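## Task

Use three of the four blocks to make the word "SUN" on the mat. Each of the three must rest entirely on the mat, and they must form a tight, straight line whose top faces read S-U-N from left to right when viewed from the robot's base, every letter upright. The remaining block must end up off the mat. Everything must stay in place without the robot holding it; release the blocks and move the arm away at the end.

## Robot and tools

Robot: one arm with seven revolute joints and a parallel two-pad gripper, in a physics simulation. There is a table with a mat and four lettered blocks. Nothing may leave the table; knocking anything off counts as failure. Drops, slips, slams, hard hits and very hard pushes are penalized, as are arm stops.

Scene frame: origin on the table surface straight below the arm base, +z up, +y to the left when facing along +x. The base itself may be slightly tilted relative to the table. "Left to right as seen from the base" means the word is read looking outward from the base.

Tool execute_actions takes "actions", a list holding zero or one item, plus optional "pictures" (boolean; images come by default). An empty list only reports the current state. An item with "rows" is a motion: "rows" is a list of 1 to 15 rows, "steps" is 1 to 15 (default 15), each step lasting 1/30 s; row k is used at step k and the final row repeats for the remaining steps. An item with only "steps" (1 to 300) is a wait with no new command; it returns once that many steps have elapsed since the previous result, with your writing time counting toward it. A refused call sends nothing.

Each row has exactly 10 numbers, for the single arm, in this order: joints 1 to 7 (waist, shoulder, upper arm roll, elbow, forearm roll, wrist pitch, wrist roll) as absolute target angles in radians, same convention as the Joint positions line; then gripper position, gripper force_limit, gripper speed, each in [-1, 1]. Joint ranges: waist -6.283 to 6.283, shoulder -2.250 to 2.250, upper arm roll -6.283 to 6.283, elbow -2.580 to 2.580, forearm roll -6.283 to 6.283, wrist pitch -2.100 to 2.100, wrist roll -6.283 to 6.283. True ends may differ by up to 0.013 rad. A target beyond an end by more than 0.013 rad, and farther out than the current angle, gets the call refused; a target past the true end is clipped there and the result may print "joint sent to its limit" (possibly about an earlier motion). Absence of that line does not prove there is more room.

Gripper numbers: position is an absolute opening, +1 fully open (50 mm), pads meet near -0.65; send -1 to grasp so the fingers close until stopped. force_limit maps -1/0/+1 to about 20/102/185 N per pad (actual may be up to ~17% more). speed maps -1/0/+1 to 20/85/150 mm/s. After a grasp, confirm object_status is 2. Codes: 0 moving, 1 blocked while opening, 2 blocked while closing (holding), 3 reached target or pads met (likely empty). Changing position resets status to 0 briefly. New force_limit or speed apply only when position also changes by at least 0.01; to soften a grip, open first. The gripper re-closes automatically if grip is lost, except after a grip at force_limit -1, where status stays 2 even if the object is gone. position_measured is in counts; opening in mm is about (250 - position_measured) x 0.202. Turning only joint 7 moves the pad midpoint around a 25 mm radius circle.

Motion limits: each joint's sent target stays within 0.304 rad (joints 1-4) or 0.266 rad (joints 5-7) of its measured angle, and all targets are scaled back if they would move the gripper more than 70 mm from where it is. Joints share speed and acceleration limits and arrive together; reversing stops them together. After big moves the arm may still be short when the result arrives, and it keeps moving toward the last row's target while you think, until it barely moves or a step is HELD. HELD marks steps where your row was partly or fully withheld; "joint command not followed" means a clearance check (mounting block or post counts as arm) altered targets.

Result lines also give Joint velocities (rad/s) and joint torques (offset, scaled, noisy; change at rest only with contact or load). If contact torque reaches a load limit (47.5 N m for joints 1-4, 29.9 N m for joints 5-7, including held weight), a TORQUE FAULT stops the arm for 10 s and drops the rest of the call. Holding loads heats motors; MOTOR HOT warns from 60 °C, and at 75 °C an OVER-TEMPERATURE FAULT lets the arm sag. Occasional external tugs or pushes on objects may occur. Move smoothly and promptly; robot time matters.

Cameras: cam_low (fixed, 896x504, calibration given, pos_world about [1.28, 0.21, 0.30], facing back toward the base) and cam_wrist (on the gripper, 896x504, pose not given). zoom_image takes "camera" ("cam_low" or "cam_wrist") and "region" [x0, y0, x1, y1] in pixels of that camera's latest image, origin top-left, at most 504x504, and returns an enlarged view.

finished_scene takes "scene", the current scene's number; it ends and grades that scene irreversibly and starts the next, whose task appears in its result. Before calling it, make sure the blocks rest unaided, the gripper is open and the arm is clear. Replying without any tool call ends all remaining scenes.

Each tool is called by a JSON object that holds its "method" and its "body".

## Session

{"method": "execute_actions", "body": {"actions": []}}

Scene clock: 0.00 s of 7600.00 s.
position_measured=3 object_status=3
Joint positions: [-1.963  0.648 -0.152  2.449  1.134  0.617  1.819]
Joint velocities: [-0.     0.001 -0.     0.001 -0.    -0.     0.   ]
Joint torques (N m, as the joint torque sensors report them, + toward a larger angle): no reading
Motor temperatures (°C, as the motors report them): [35 35 30 31 41 44 39]

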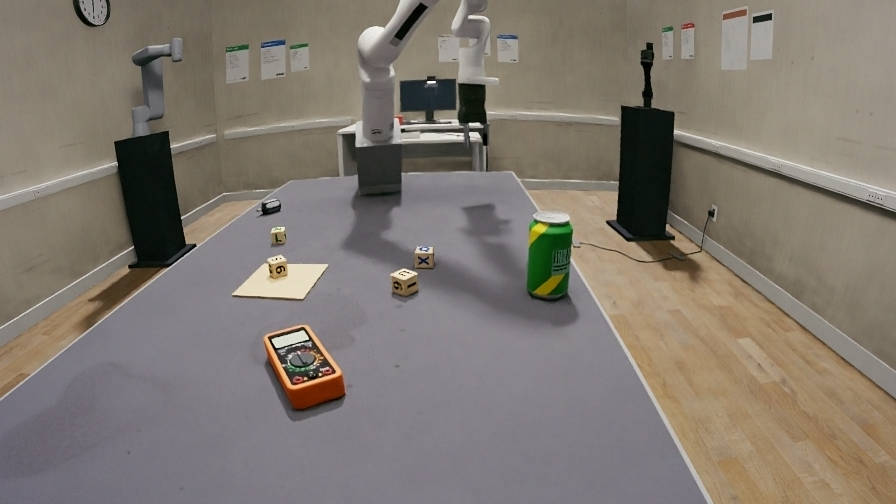

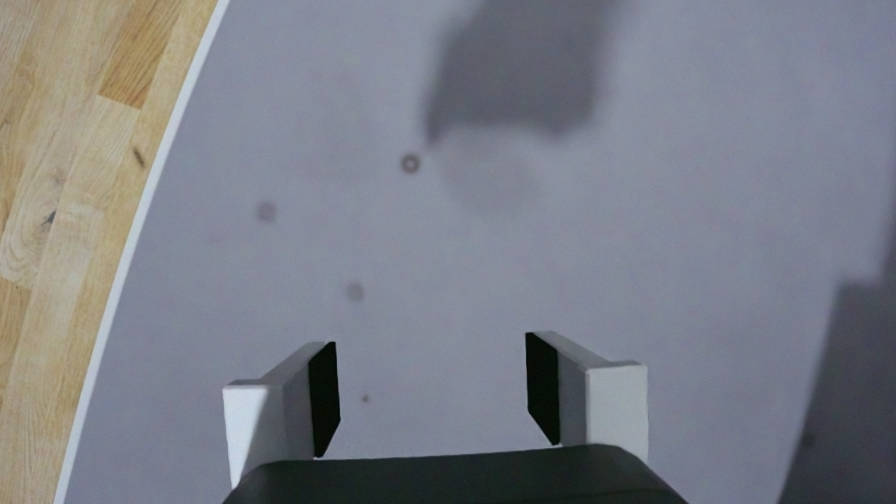

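{"method": "zoom_image", "body": {"camera": "cam_low", "region": [220, 210, 460, 320]}}

{"method": "zoom_image", "body": {"camera": "cam_low", "region": [320, 0, 560, 200]}}

Region (220, 210, 460, 320) of cam_low's 896x504 image, scaled by 2.100, with more detail than that image has; it fills the top 231 rows of this view, and the rest is white.

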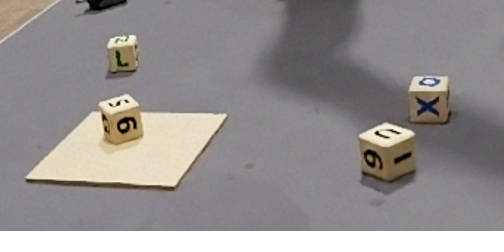

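Region (320, 0, 560, 200) of cam_low's 896x504 image, scaled by 2.100, with more detail than that image has.

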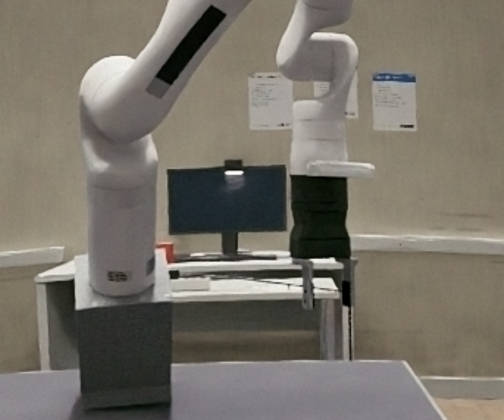

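{"method": "execute_actions", "body": {"actions": [{"rows":[[0,0.71,0,1.631,0,0.80,1.571,1,-0.5,0]],"steps":15}], "pictures": false}}

{"method": "execute_actions", "body": {"actions": [{"steps":90}]}}

Scene clock: 62.33 s of 7600.00 s.
position_measured=3 object_status=3
Joint positions: [-1.538  0.7   -0.025  2.033  0.771  0.77   1.611]
Joint velocities: [ 1.142  0.059  0.152 -1.156 -1.012  0.18  -0.245]
Joint torques (N m, as the joint torque sensors report them, + toward a larger angle): [ -7.97 -15.74  -2.59  -1.58  -0.84   0.45   0.42]
Motor temperatures (°C, as the motors report them): [35 35 30 31 41 44 39]
Steps of this call (steps 1 to 90: nothing new was sent; then 58.83 s passed at rest; steps 91 to 105: all 15 steps of this action). Readings (joint positions | what the end effector reports):
91: [-1.961 0.648 -0.152 2.448 1.133 0.617 1.818] | position_measured=3 object_status=3
92: [-1.954 0.649 -0.150 2.442 1.128 0.620 1.814] | position_measured=3 object_status=3
94: [-1.923 0.656 -0.138 2.415 1.105 0.635 1.793] | position_measured=3 object_status=3
98: [-1.803 0.677 -0.086 2.299 1.004 0.697 1.709] | position_measured=3 object_status=3
105: the state above

Scene clock: 65.33 s of 7600.00 s.
position_measured=3 object_status=3
Joint positions: [-0.012  0.665 -0.016  1.648 -0.013  0.854  1.575]
Joint velocities: [-0.002 -0.001 -0.    -0.003  0.001 -0.    -0.001]
Joint torques (N m, as the joint torque sensors report them, + toward a larger angle): [ 11.42  15.21  13.95 -14.77   6.12 -22.44  -1.49]
Motor temperatures (°C, as the motors report them): [35 35 30 31 41 44 39]
Steps of this call (steps 1 to 75: the robot went on to your last target; steps 76 to 90: nothing new was sent). Readings (joint positions | what the end effector reports):
1: [-1.500 0.702 -0.021 1.995 0.737 0.775 1.604] | position_measured=3 object_status=3
2: [-1.463 0.703 -0.017 1.957 0.704 0.780 1.598] | position_measured=3 object_status=3
4: [-1.392 0.706 -0.011 1.885 0.641 0.786 1.589] | position_measured=3 object_status=3
8: [-1.242 0.708 -0.007 1.764 0.510 0.792 1.579] | position_measured=3 object_status=3
90: the state above
The arm was judged still, so your last target was given up. Only a new action makes it travel on or press farther. Fingers that are still opening or closing keep moving.

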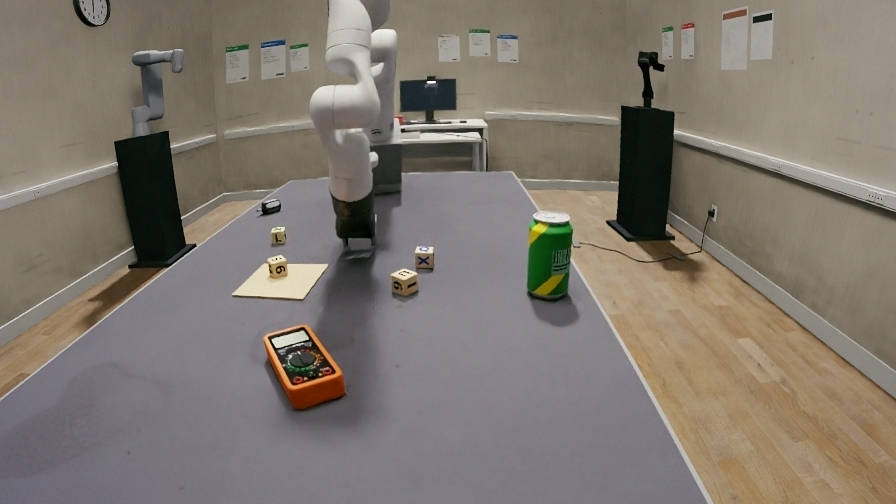

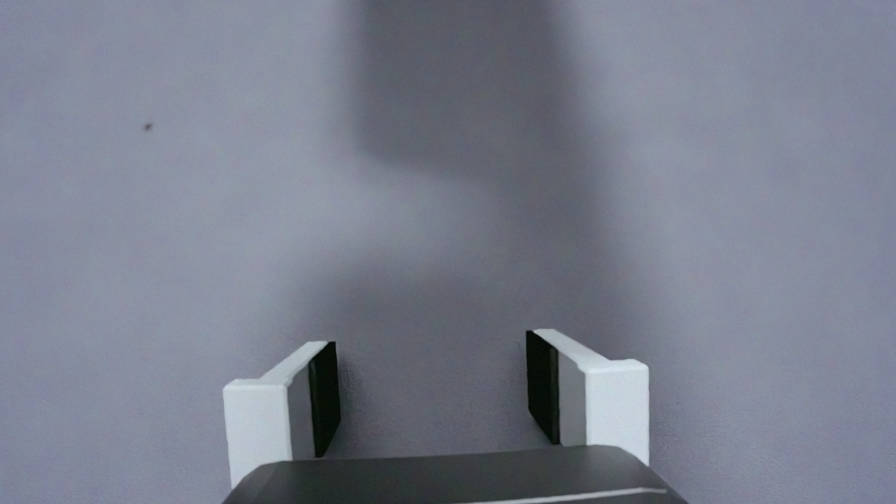

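{"method": "execute_actions", "body": {"actions": [{"rows":[[0,0.45,0,1.631,0,0.80,1.571,1,-0.5,0]],"steps":15}], "pictures": false}}

{"method": "execute_actions", "body": {"actions": [{"steps":30}]}}

{"method": "zoom_image", "body": {"camera": "cam_low", "region": [260, 0, 480, 280]}}

Scene clock: 70.00 s of 7600.00 s.
position_measured=3 object_status=3
Joint positions: [-0.     0.455  0.     1.629  0.     0.8    1.571]
Joint velocities: [ 0.004 -0.031  0.002  0.005  0.    -0.005 -0.001]
Joint torques (N m, as the joint torque sensors report them, + toward a larger angle): [  1.19 -18.59   1.77  -2.78  -0.05   0.83   0.38]
Motor temperatures (°C, as the motors report them): [35 35 30 31 41 44 39]
Steps of this call (steps 1 to 90: nothing new was sent; then 1.17 s passed at rest; steps 91 to 105: all 15 steps of this action). Readings (joint positions | what the end effector reports):
91: [-0.012 0.664 -0.016 1.648 -0.013 0.854 1.575] | position_measured=3 object_status=3
92: [-0.012 0.660 -0.015 1.650 -0.011 0.851 1.575] | position_measured=3 object_status=3
94: [-0.009 0.643 -0.008 1.649 -0.004 0.832 1.573] | position_measured=3 object_status=3
98: [-0.004 0.555 -0.003 1.637 -0.002 0.811 1.572] | position_measured=3 object_status=3
105: the state above

Scene clock: 71.00 s of 7600.00 s.
position_measured=3 object_status=3
Joint positions: [-0.     0.45   0.     1.631  0.     0.8    1.571]
Joint velocities: [ 0.001  0.     0.001  0.    -0.     0.    -0.001]
Joint torques (N m, as the joint torque sensors report them, + toward a larger angle): [  1.86 -22.19   1.73  -4.46  -0.11   0.77   0.32]
Motor temperatures (°C, as the motors report them): [35 35 30 31 41 44 39]
Steps of this call (steps 1 to 15: the robot went on to your last target; steps 16 to 30: nothing new was sent). Readings (joint positions | what the end effector reports):
1: [-0.000 0.455 0.000 1.630 0.000 0.800 1.571] | position_measured=3 object_status=3
2: [-0.000 0.454 0.000 1.630 0.000 0.800 1.571] | position_measured=3 object_status=3
4: [-0.000 0.452 0.000 1.631 -0.000 0.800 1.571] | position_measured=3 object_status=3
8: [-0.000 0.451 0.000 1.631 0.000 0.800 1.571] | position_measured=3 object_status=3
30: the state above
The arm was judged still, so your last target was given up. Only a new action makes it travel on or press farther. Fingers that are still opening or closing keep moving.

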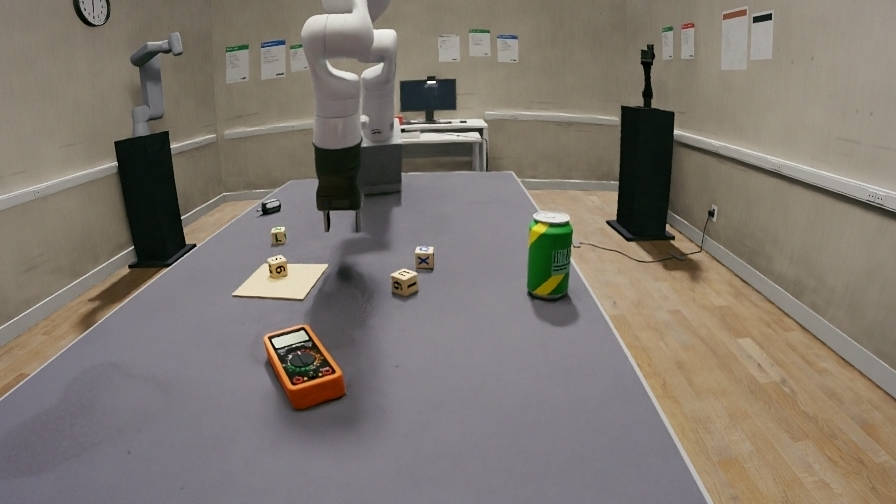

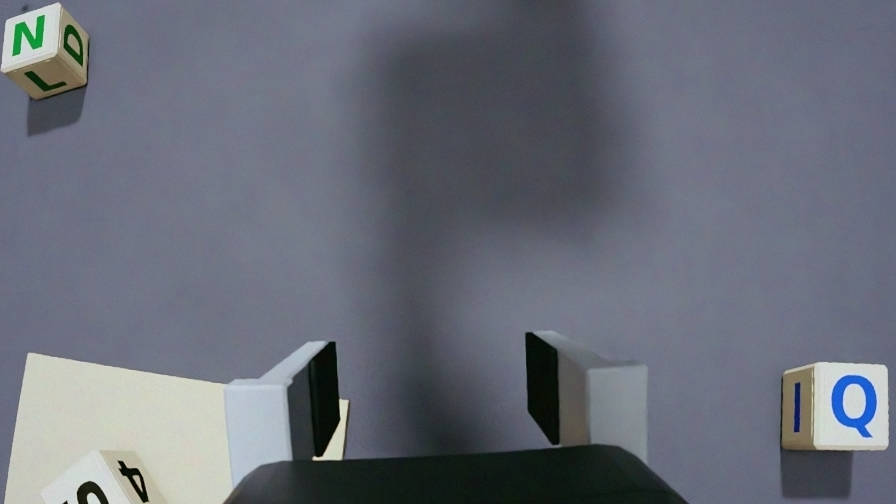

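Region (260, 0, 480, 280) of cam_low's 896x504 image, scaled by 1.800, with more detail than that image has; it fills the left 396 columns of this view, and the rest is white.

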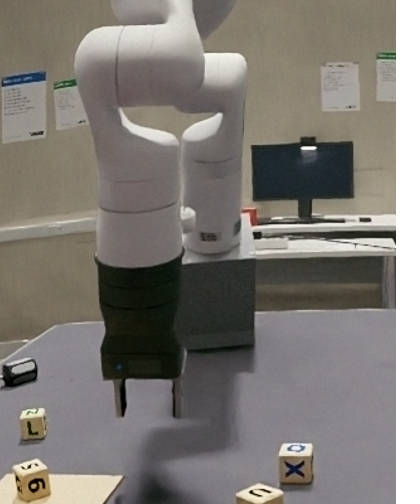

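{"method": "execute_actions", "body": {"actions": [{"rows":[[0.311,0.341,0,1.634,-0.23,0.70,2.023,1,-0.5,0]],"steps":15}], "pictures": false}}

{"method": "execute_actions", "body": {"actions": [{"steps":30}]}}

Scene clock: 152.67 s of 7600.00 s.
position_measured=3 object_status=3
Joint positions: [ 0.289  0.349  0.001  1.633 -0.216  0.706  1.979]
Joint velocities: [ 0.338 -0.121  0.03  -0.003 -0.272 -0.128  0.882]
Joint torques (N m, as the joint torque sensors report them, + toward a larger angle): [  1.18 -19.91   1.04  -5.4   -0.39   0.62   0.55]
Motor temperatures (°C, as the motors report them): [35 37 30 31 41 44 39]
Steps of this call (steps 1 to 90: nothing new was sent; then 78.17 s passed at rest; steps 91 to 105: all 15 steps of this action). Readings (joint positions | what the end effector reports):
91: [0.002 0.449 -0.000 1.631 -0.001 0.800 1.572] | position_measured=3 object_status=3
92: [0.008 0.447 -0.002 1.631 -0.005 0.798 1.576] | position_measured=3 object_status=3
94: [0.038 0.437 -0.003 1.632 -0.025 0.790 1.599] | position_measured=3 object_status=3
98: [0.148 0.399 -0.001 1.633 -0.106 0.754 1.706] | position_measured=3 object_status=3
105: the state above

Scene clock: 153.67 s of 7600.00 s.
position_measured=3 object_status=3
Joint positions: [ 0.311  0.341 -0.     1.634 -0.23   0.7    2.023]
Joint velocities: [ 0.001 -0.002  0.    -0.001 -0.     0.    -0.001]
Joint torques (N m, as the joint torque sensors report them, + toward a larger angle): [  4.25 -21.85   3.19  -6.52  -0.07  -0.1    0.33]
Motor temperatures (°C, as the motors report them): [35 37 30 31 41 44 39]
Steps of this call (steps 1 to 30: the robot went on to your last target). Readings (joint positions | what the end effector reports):
1: [0.298 0.345 0.002 1.633 -0.223 0.702 2.003] | position_measured=3 object_status=3
2: [0.303 0.343 0.003 1.633 -0.227 0.700 2.017] | position_measured=3 object_status=3
4: [0.306 0.342 0.001 1.633 -0.230 0.700 2.023] | position_measured=3 object_status=3
8: [0.309 0.341 0.000 1.634 -0.230 0.700 2.023] | position_measured=3 object_status=3
30: the state above
The arm was judged still, so your last target was given up. Only a new action makes it travel on or press farther. Fingers that are still opening or closing keep moving.

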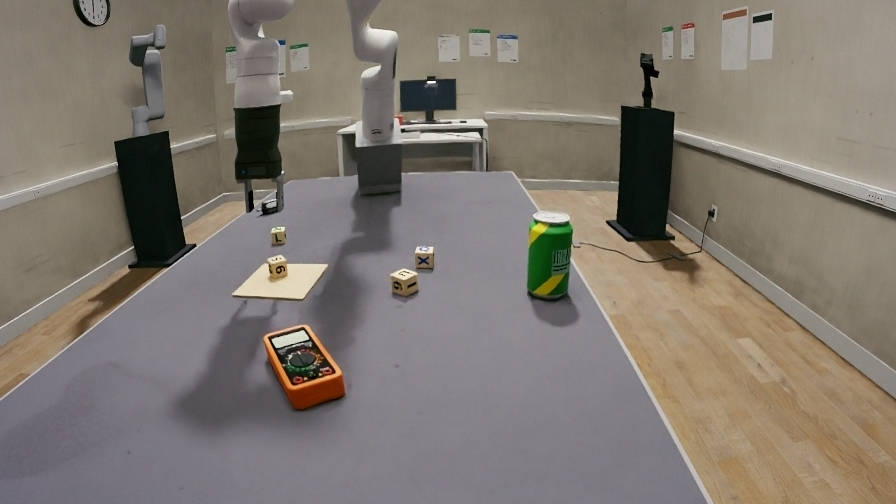

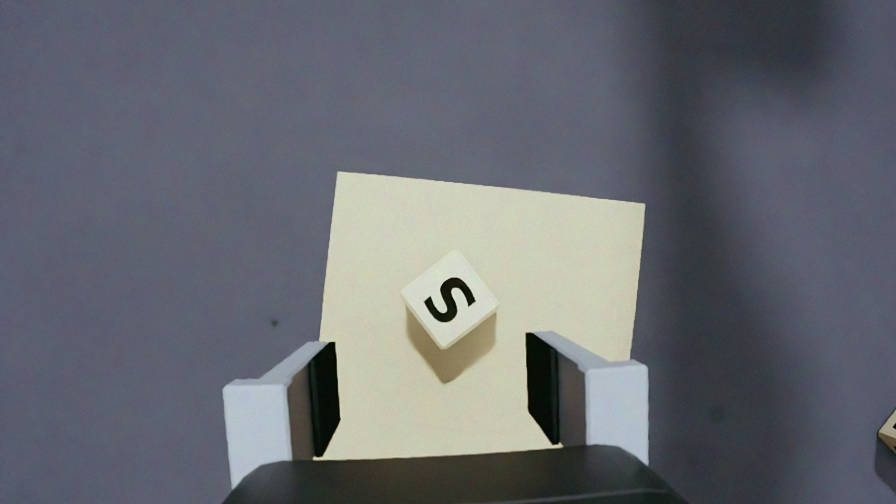

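{"method": "zoom_image", "body": {"camera": "cam_wrist", "region": [380, 230, 520, 370]}}

Region (380, 230, 520, 370) of cam_wrist's 896x504 image, scaled by 3.600.

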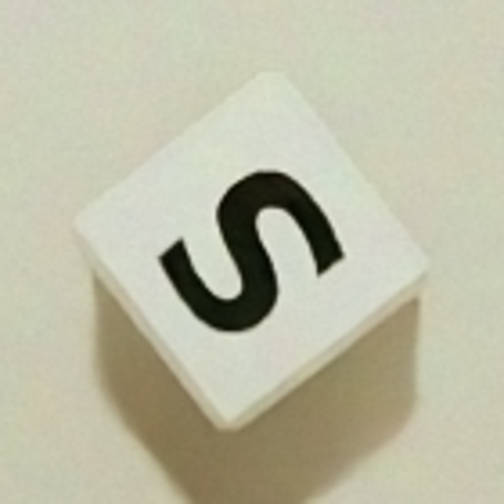

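{"method": "execute_actions", "body": {"actions": [{"rows":[[0.337,0.439,0,1.713,-0.316,0.536,1.253,1,-0.5,0]],"steps":15}], "pictures": false}}

{"method": "execute_actions", "body": {"actions": [{"steps":30}]}}

Scene clock: 219.33 s of 7600.00 s.
position_measured=3 object_status=3
Joint positions: [ 0.335  0.433  0.     1.709 -0.311  0.545  1.517]
Joint velocities: [ 0.011  0.041 -0.002  0.031 -0.034 -0.068 -1.216]
Joint torques (N m, as the joint torque sensors report them, + toward a larger angle): [  4.71 -22.36   3.22  -5.5   -0.14  -0.1    0.03]
Motor temperatures (°C, as the motors report them): [35 38 30 31 41 44 39]
Steps of this call (steps 1 to 90: nothing new was sent; then 62.17 s passed at rest; steps 91 to 105: all 15 steps of this action). Readings (joint positions | what the end effector reports):
91: [0.311 0.342 -0.000 1.634 -0.231 0.699 2.022] | position_measured=3 object_status=3
92: [0.313 0.346 -0.000 1.637 -0.234 0.693 2.012] | position_measured=3 object_status=3
94: [0.318 0.366 -0.000 1.651 -0.250 0.661 1.962] | position_measured=3 object_status=3
98: [0.329 0.408 0.000 1.688 -0.289 0.588 1.802] | position_measured=3 object_status=3
105: the state above

Scene clock: 220.33 s of 7600.00 s.
position_measured=3 object_status=3
Joint positions: [ 0.337  0.439 -0.     1.713 -0.316  0.536  1.253]
Joint velocities: [-0.     0.002 -0.001  0.001 -0.002  0.    -0.001]
Joint torques (N m, as the joint torque sensors report them, + toward a larger angle): [  4.65 -21.74   3.32  -4.93  -0.15  -0.13   0.33]
Motor temperatures (°C, as the motors report them): [35 38 30 31 41 44 39]
Steps of this call (steps 1 to 30: the robot went on to your last target). Readings (joint positions | what the end effector reports):
1: [0.336 0.434 0.000 1.710 -0.312 0.543 1.477] | position_measured=3 object_status=3
2: [0.336 0.435 0.000 1.711 -0.313 0.541 1.436] | position_measured=3 object_status=3
4: [0.336 0.437 0.000 1.712 -0.315 0.539 1.355] | position_measured=3 object_status=3
8: [0.337 0.439 0.000 1.713 -0.316 0.536 1.256] | position_measured=3 object_status=3
30: the state above
The arm was judged still, so your last target was given up. Only a new action makes it travel on or press farther. Fingers that are still opening or closing keep moving.

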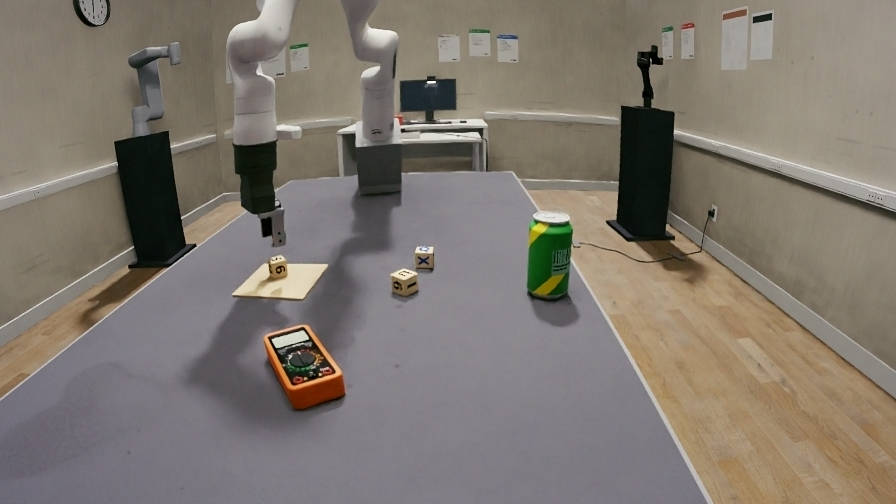

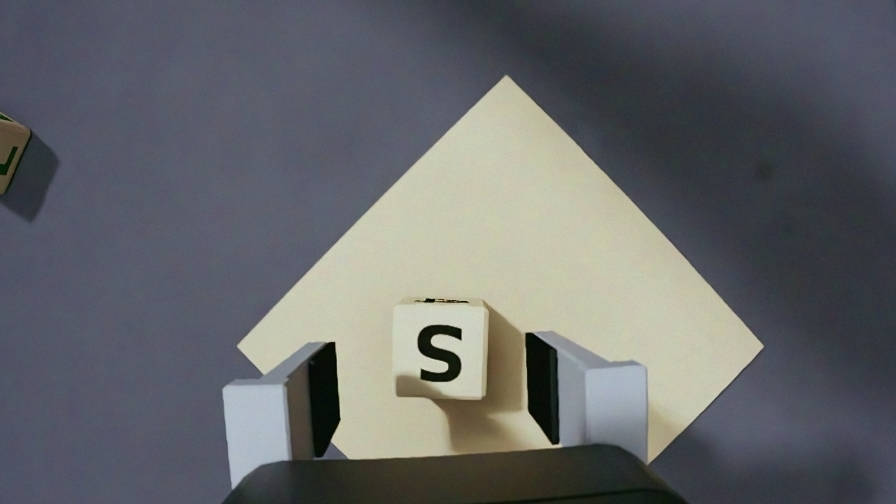

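{"method": "zoom_image", "body": {"camera": "cam_wrist", "region": [370, 280, 510, 420]}}

Region (370, 280, 510, 420) of cam_wrist's 896x504 image, scaled by 3.600.

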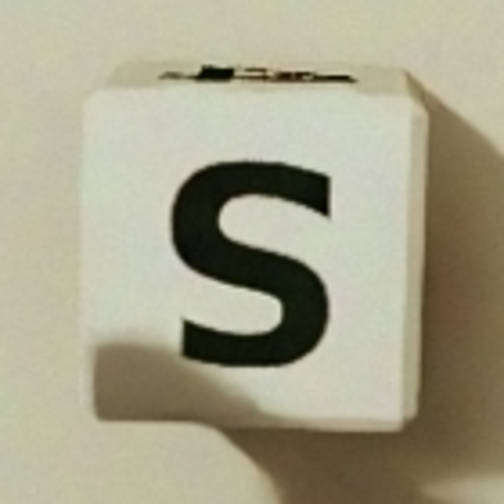

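{"method": "execute_actions", "body": {"actions": [{"rows":[[0.330,0.481,0,1.707,-0.332,0.50,1.267,1,-0.5,0],[0.330,0.481,0,1.707,-0.332,0.50,1.267,1,-0.5,0],[0.330,0.481,0,1.707,-0.332,0.50,1.267,1,-0.5,0],[0.330,0.481,0,1.707,-0.332,0.50,1.267,1,-0.5,0],[0.325,0.512,0,1.703,-0.345,0.473,1.278,1,-0.5,0],[0.325,0.512,0,1.703,-0.345,0.473,1.278,1,-0.5,0],[0.325,0.512,0,1.703,-0.345,0.473,1.278,1,-0.5,0],[0.325,0.512,0,1.703,-0.345,0.473,1.278,1,-0.5,0],[0.320,0.544,0,1.699,-0.357,0.4455,1.289,1,-0.5,0]],"steps":15}], "pictures": false}}

{"method": "execute_actions", "body": {"actions": [{"steps":15}]}}

{"method": "zoom_image", "body": {"camera": "cam_low", "region": [220, 200, 350, 310]}}

Scene clock: 245.50 s of 7600.00 s.
position_measured=3 object_status=3
Joint positions: [ 0.32   0.541 -0.     1.7   -0.357  0.446  1.289]
Joint velocities: [-0.001  0.02   0.003 -0.01  -0.005 -0.013  0.004]
Joint torques (N m, as the joint torque sensors report them, + toward a larger angle): [  4.83 -22.18   3.57  -4.4   -0.09  -0.07   0.23]
Motor temperatures (°C, as the motors report them): [35 38 30 31 41 44 39]
Steps of this call (steps 1 to 90: nothing new was sent; then 21.67 s passed at rest; steps 91 to 105: all 15 steps of this action). Readings (joint positions | what the end effector reports):
91: [0.337 0.440 0.000 1.713 -0.316 0.535 1.253] | position_measured=3 object_status=3
92: [0.336 0.447 0.000 1.711 -0.318 0.531 1.255] | position_measured=3 object_status=3
94: [0.332 0.470 0.000 1.708 -0.326 0.512 1.262] | position_measured=3 object_status=3
98: [0.326 0.505 -0.000 1.704 -0.342 0.479 1.276] | position_measured=3 object_status=3
105: the state above

Scene clock: 246.00 s of 7600.00 s.
position_measured=3 object_status=3
Joint positions: [ 0.32   0.544 -0.     1.699 -0.357  0.445  1.289]
Joint velocities: [-0.001 -0.    -0.001 -0.001 -0.    -0.    -0.   ]
Joint torques (N m, as the joint torque sensors report them, + toward a larger angle): [  4.95 -22.19   3.25  -4.23  -0.14  -0.15   0.3 ]
Motor temperatures (°C, as the motors report them): [35 38 30 31 41 44 39]
Steps of this call (steps 1 to 15: the robot went on to your last target). Readings (joint positions | what the end effector reports):
1: [0.320 0.542 -0.000 1.699 -0.357 0.446 1.289] | position_measured=3 object_status=3
2: [0.320 0.542 -0.000 1.699 -0.357 0.446 1.289] | position_measured=3 object_status=3
4: [0.320 0.543 0.000 1.699 -0.357 0.446 1.289] | position_measured=3 object_status=3
8: [0.320 0.544 -0.000 1.699 -0.357 0.446 1.289] | position_measured=3 object_status=3
15: the state above
The arm was judged still, so your last target was given up. Only a new action makes it travel on or press farther. Fingers that are still opening or closing keep moving.

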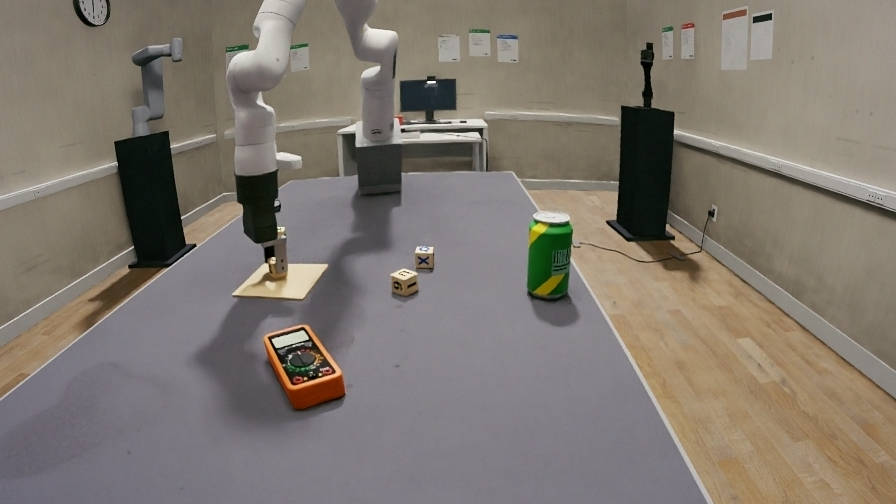

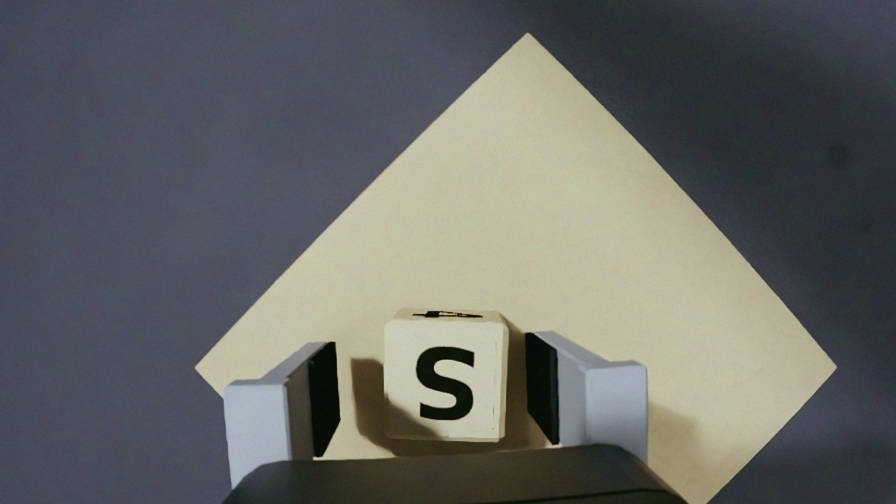

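Region (220, 200, 350, 310) of cam_low's 896x504 image, scaled by 3.877, with more detail than that image has; it fills the top 426 rows of this view, and the rest is white.

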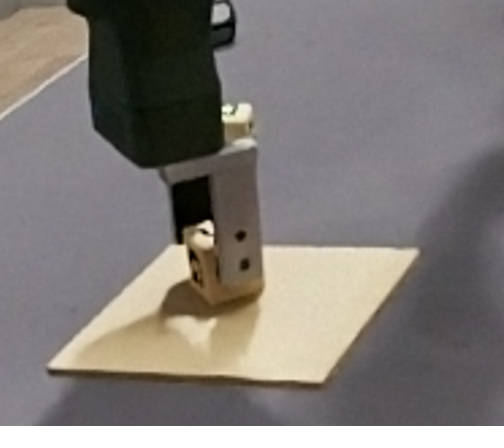

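{"method": "execute_actions", "body": {"actions": [{"rows":[[0.318,0.555,0,1.697,-0.361,0.436,1.293,1,-0.5,0],[0.318,0.555,0,1.697,-0.361,0.436,1.293,1,-0.5,0],[0.318,0.555,0,1.697,-0.361,0.436,1.293,1,-0.5,0],[0.318,0.555,0,1.697,-0.361,0.436,1.293,1,-0.5,0],[0.318,0.555,0,1.697,-0.361,0.436,1.293,1,-0.5,0],[0.318,0.555,0,1.697,-0.361,0.436,1.293,1,-0.5,0],[0.318,0.555,0,1.697,-0.361,0.436,1.293,-1,-0.5,-0.5]],"steps":15}], "pictures": false}}

{"method": "execute_actions", "body": {"actions": [{"steps":10}]}}

Scene clock: 254.43 s of 7600.00 s.
position_measured=79 object_status=0
Joint positions: [ 0.318  0.555 -0.     1.697 -0.361  0.436  1.293]
Joint velocities: [ 0.    -0.001 -0.001  0.002  0.001 -0.     0.   ]
Joint torques (N m, as the joint torque sensors report them, + toward a larger angle): [  4.93 -22.12   3.34  -4.08  -0.21  -0.11   0.35]
Motor temperatures (°C, as the motors report them): [35 38 30 31 41 44 39]
Steps of this call (steps 1 to 90: nothing new was sent; then 4.93 s passed at rest; steps 91 to 105: all 15 steps of this action). Readings (joint positions | what the end effector reports):
91: [0.320 0.545 0.000 1.699 -0.357 0.445 1.289] | position_measured=3 object_status=3
92: [0.319 0.550 0.000 1.698 -0.359 0.441 1.291] | position_measured=3 object_status=3
94: [0.318 0.554 -0.000 1.697 -0.361 0.437 1.293] | position_measured=3 object_status=3
98: [0.318 0.555 -0.000 1.697 -0.361 0.436 1.293] | position_measured=18 object_status=0
105: the state above

Scene clock: 254.77 s of 7600.00 s.
position_measured=106 object_status=2
Joint positions: [ 0.318  0.555 -0.     1.697 -0.361  0.436  1.293]
Joint velocities: [-0.001 -0.002  0.     0.     0.001  0.    -0.001]
Joint torques (N m, as the joint torque sensors report them, + toward a larger angle): [  4.85 -21.89   3.32  -4.08  -0.13  -0.16   0.36]
Motor temperatures (°C, as the motors report them): [35 38 30 31 41 44 39]
Steps of this call (steps 1 to 10: the robot went on to your last target). Readings (joint positions | what the end effector reports):
1: [0.318 0.555 -0.000 1.697 -0.361 0.436 1.293] | position_measured=88 object_status=0
2: [0.318 0.555 -0.000 1.697 -0.361 0.436 1.293] | position_measured=96 object_status=0
4: [0.318 0.555 -0.000 1.697 -0.361 0.436 1.293] | position_measured=106 object_status=0
8: [0.318 0.555 -0.000 1.697 -0.361 0.436 1.293] | position_measured=106 object_status=0
10: the state above

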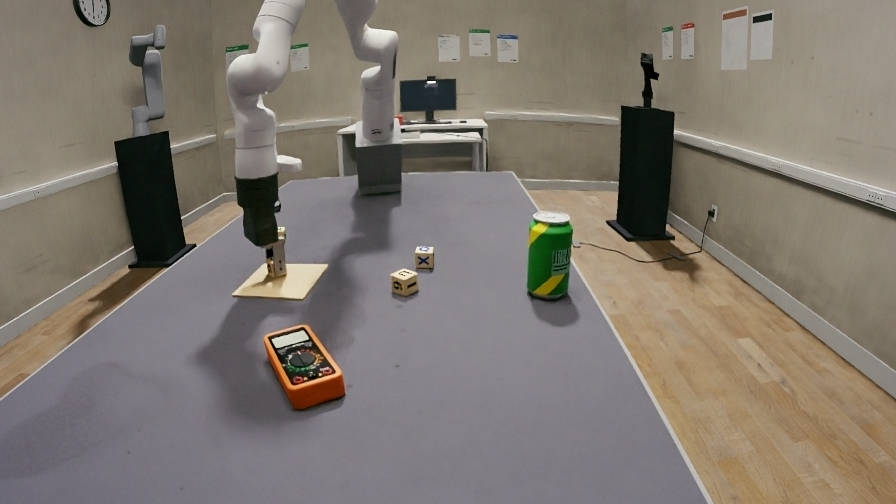

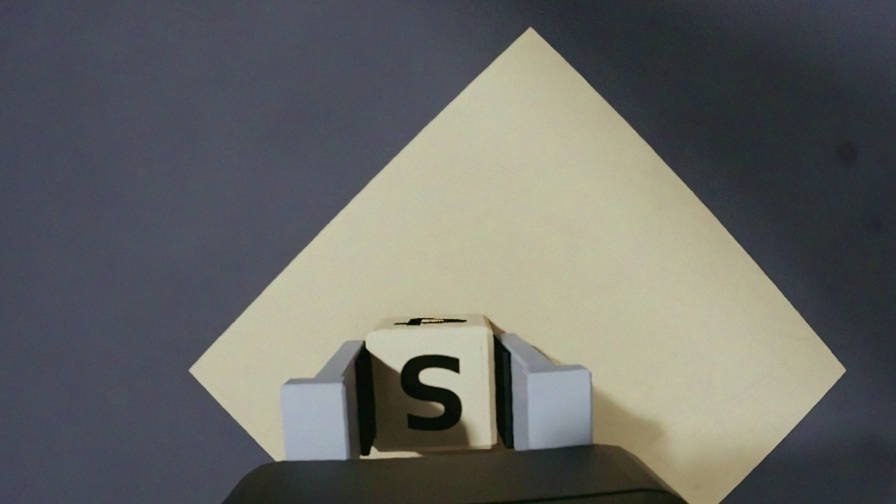

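{"method": "execute_actions", "body": {"actions": [{"rows":[[0.327,0.50,0,1.705,-0.34,0.482,1.275,-1,-0.5,-0.5],[0.327,0.50,0,1.705,-0.34,0.482,1.275,-1,-0.5,-0.5],[0.327,0.50,0,1.705,-0.34,0.482,1.275,-1,-0.5,-0.5],[0.327,0.50,0,1.705,-0.34,0.482,1.275,-1,-0.5,-0.5],[0.327,0.50,0,1.705,-0.34,0.482,1.275,-1,-0.5,-0.5],[0.327,0.50,0,1.705,-0.34,0.482,1.275,-1,-0.5,-0.5],[0.327,0.50,0,1.705,-0.34,0.482,1.275,-1,-0.5,-0.5],[0.327,0.50,0,1.705,-0.34,0.482,1.275,-1,-0.5,-0.5],[0.173,0.498,0,1.648,-0.17,0.509,1.766,-1,-0.5,-0.5]],"steps":15}], "pictures": false}}

{"method": "execute_actions", "body": {"actions": [{"steps":25}]}}

Scene clock: 279.10 s of 7600.00 s.
position_measured=106 object_status=2
Joint positions: [ 0.237  0.499 -0.001  1.671 -0.242  0.498  1.448]
Joint velocities: [-0.41  -0.015 -0.038 -0.166  0.509  0.081  1.214]
Joint torques (N m, as the joint torque sensors report them, + toward a larger angle): [  6.63 -21.81   5.14  -4.02   0.18  -0.2    0.54]
Motor temperatures (°C, as the motors report them): [35 39 30 31 41 44 39]
Steps of this call (steps 1 to 15: the robot went on to your last target; steps 16 to 90: nothing new was sent; then 20.83 s passed at rest; steps 91 to 105: all 15 steps of this action). Readings (joint positions | what the end effector reports):
91: [0.318 0.553 -0.000 1.697 -0.361 0.437 1.293] | position_measured=106 object_status=2
92: [0.319 0.547 -0.000 1.699 -0.359 0.441 1.291] | position_measured=106 object_status=2
94: [0.324 0.521 -0.000 1.703 -0.349 0.462 1.283] | position_measured=106 object_status=2
98: [0.327 0.503 0.000 1.704 -0.340 0.481 1.275] | position_measured=106 object_status=2
105: the state above

Scene clock: 279.93 s of 7600.00 s.
position_measured=106 object_status=2
Joint positions: [ 0.173  0.498  0.     1.648 -0.17   0.509  1.766]
Joint velocities: [ 0.    -0.     0.     0.     0.    -0.     0.001]
Joint torques (N m, as the joint torque sensors report them, + toward a larger angle): [  3.64 -22.86   2.71  -4.86  -0.12  -0.04   0.35]
Motor temperatures (°C, as the motors report them): [35 39 30 31 41 44 39]
Steps of this call (steps 1 to 25: the robot went on to your last target). Readings (joint positions | what the end effector reports):
1: [0.224 0.499 -0.002 1.666 -0.227 0.500 1.489] | position_measured=106 object_status=2
2: [0.214 0.499 -0.002 1.662 -0.214 0.502 1.530] | position_measured=106 object_status=2
4: [0.199 0.498 -0.001 1.656 -0.196 0.505 1.611] | position_measured=106 object_status=2
8: [0.178 0.498 -0.001 1.649 -0.173 0.509 1.748] | position_measured=106 object_status=2
25: the state above

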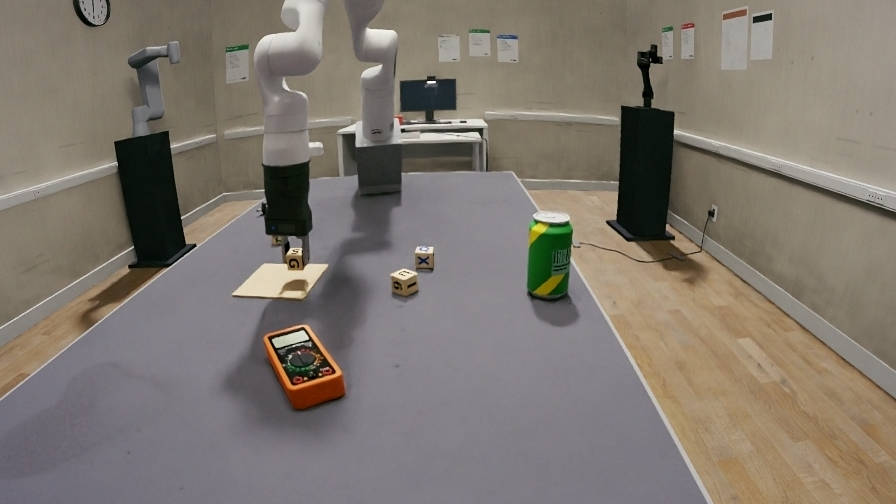

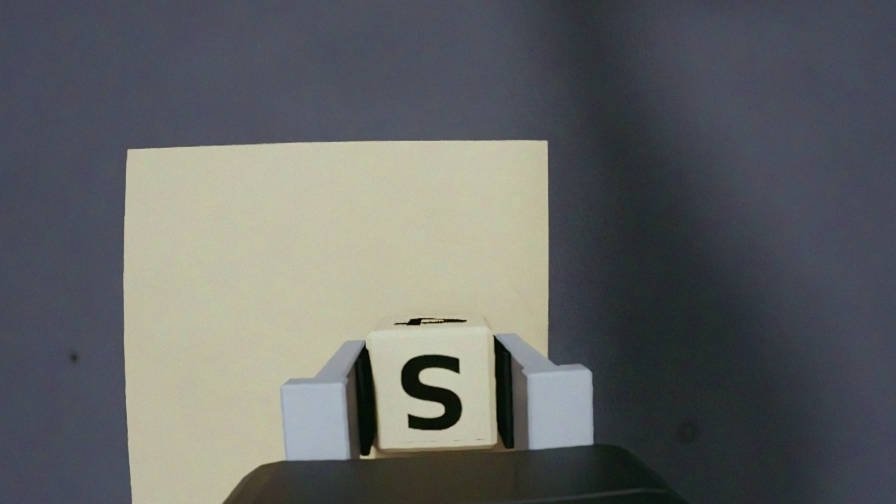

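{"method": "execute_actions", "body": {"actions": [{"rows":[[0.171,0.52,0,1.643,-0.174,0.491,1.77,-1,-0.5,-0.5],[0.171,0.52,0,1.643,-0.174,0.491,1.77,-1,-0.5,-0.5],[0.171,0.52,0,1.643,-0.174,0.491,1.77,-1,-0.5,-0.5],[0.171,0.52,0,1.643,-0.174,0.491,1.77,-1,-0.5,-0.5],[0.171,0.52,0,1.643,-0.174,0.491,1.77,-1,-0.5,-0.5],[0.169,0.542,0,1.639,-0.178,0.473,1.774,-1,-0.5,-0.5]],"steps":15}]}}

{"method": "zoom_image", "body": {"camera": "cam_low", "region": [250, 230, 340, 305]}}

Scene clock: 290.03 s of 7600.00 s.
position_measured=106 object_status=2
Joint positions: [ 0.169  0.541  0.     1.639 -0.178  0.473  1.774]
Joint velocities: [-0.     0.005 -0.001  0.     0.001 -0.     0.001]
Joint torques (N m, as the joint torque sensors report them, + toward a larger angle): [  3.7  -23.08   2.6   -4.34  -0.13  -0.06   0.33]
Motor temperatures (°C, as the motors report them): [35 39 30 31 41 44 39]
Steps of this call (steps 1 to 15: the robot went on to your last target; steps 16 to 90: nothing new was sent; then 6.60 s passed at rest; steps 91 to 105: all 15 steps of this action). Readings (joint positions | what the end effector reports):
91: [0.173 0.499 0.000 1.648 -0.170 0.508 1.766] | position_measured=106 object_status=2
92: [0.172 0.506 0.000 1.646 -0.171 0.504 1.767] | position_measured=106 object_status=2
94: [0.171 0.517 0.000 1.644 -0.173 0.494 1.769] | position_measured=106 object_status=2
98: [0.170 0.534 0.000 1.640 -0.176 0.480 1.772] | position_measured=106 object_status=2
105: the state above

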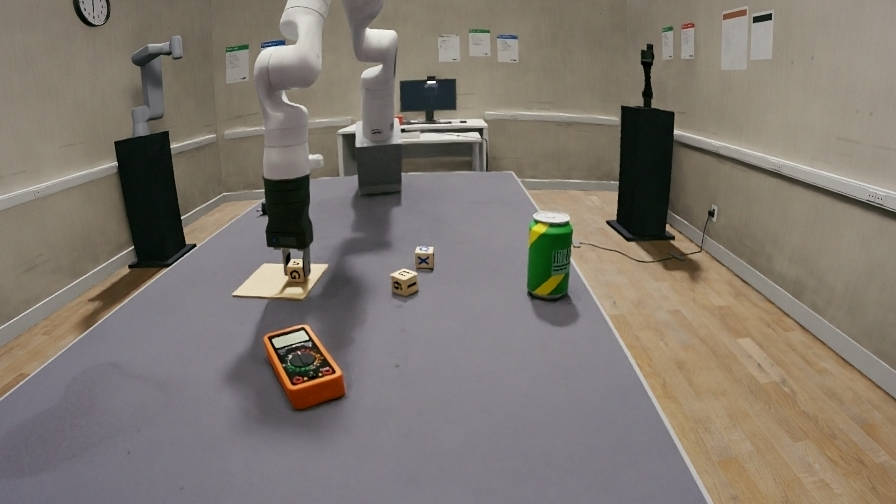

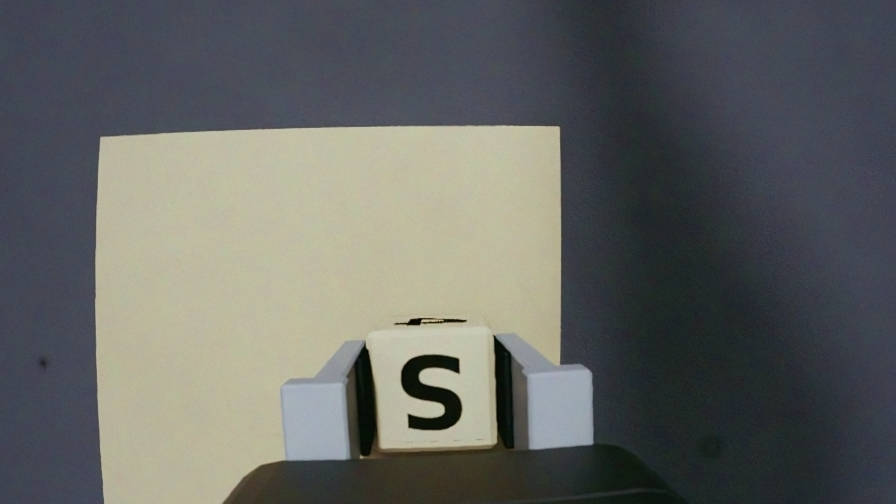

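Region (250, 230, 340, 305) of cam_low's 896x504 image, scaled by 5.600, with more detail than that image has.

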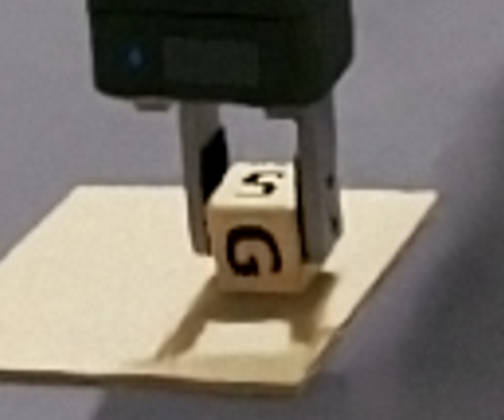

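Lower in small increments watching torque.

{"method": "execute_actions", "body": {"actions": [{"rows":[[0.1686,0.549,0,1.6375,-0.179,0.467,1.775,-1,-0.5,-0.5]],"steps":12}], "pictures": false}}

{"method": "execute_actions", "body": {"actions": [{"rows":[[0.168,0.554,0,1.6365,-0.18,0.463,1.776,-1,-0.5,-0.5]],"steps":12}], "pictures": false}}

Scene clock: 295.57 s of 7600.00 s.
position_measured=106 object_status=2
Joint positions: [ 0.169  0.543  0.     1.639 -0.179  0.471  1.775]
Joint velocities: [-0.     0.    -0.001 -0.001 -0.001 -0.    -0.   ]
Joint torques (N m, as the joint torque sensors report them, + toward a larger angle): [  3.28 -18.05   2.5   -5.78  -0.13  -1.85   0.29]
Motor temperatures (°C, as the motors report them): [35 39 30 31 41 44 39]
Steps of this call (steps 1 to 15: the robot went on to your last target; steps 16 to 90: nothing new was sent; then 2.13 s passed at rest; steps 91 to 102: all 12 steps of this action). Readings (joint positions | what the end effector reports):
91: [0.169 0.543 0.000 1.639 -0.178 0.472 1.774] | position_measured=106 object_status=2
92: [0.169 0.544 0.000 1.638 -0.178 0.472 1.774] | position_measured=106 object_status=2
94: [0.169 0.543 0.000 1.638 -0.179 0.472 1.775] | position_measured=106 object_status=2
98: [0.169 0.543 0.000 1.639 -0.179 0.471 1.775] | position_measured=106 object_status=2
102: the state above

Scene clock: 295.97 s of 7600.00 s.
position_measured=106 object_status=2
Joint positions: [ 0.169  0.544  0.     1.639 -0.18   0.47   1.776]
Joint velocities: [-0.001 -0.002 -0.001  0.001 -0.    -0.     0.001]
Joint torques (N m, as the joint torque sensors report them, + toward a larger angle): [  2.89 -14.38   2.23  -6.63  -0.17  -3.16   0.3 ]
Motor temperatures (°C, as the motors report them): [35 39 30 31 41 44 39]
Steps of this call (steps 1 to 12: all 12 steps of this action). Readings (joint positions | what the end effector reports):
1: [0.169 0.544 0.000 1.639 -0.179 0.471 1.775] | position_measured=106 object_status=2
2: [0.169 0.544 0.000 1.638 -0.179 0.471 1.775] | position_measured=106 object_status=2
4: [0.169 0.544 0.000 1.639 -0.180 0.471 1.776] | position_measured=106 object_status=2
8: [0.169 0.544 0.000 1.639 -0.180 0.470 1.776] | position_measured=106 object_status=2
12: the state above


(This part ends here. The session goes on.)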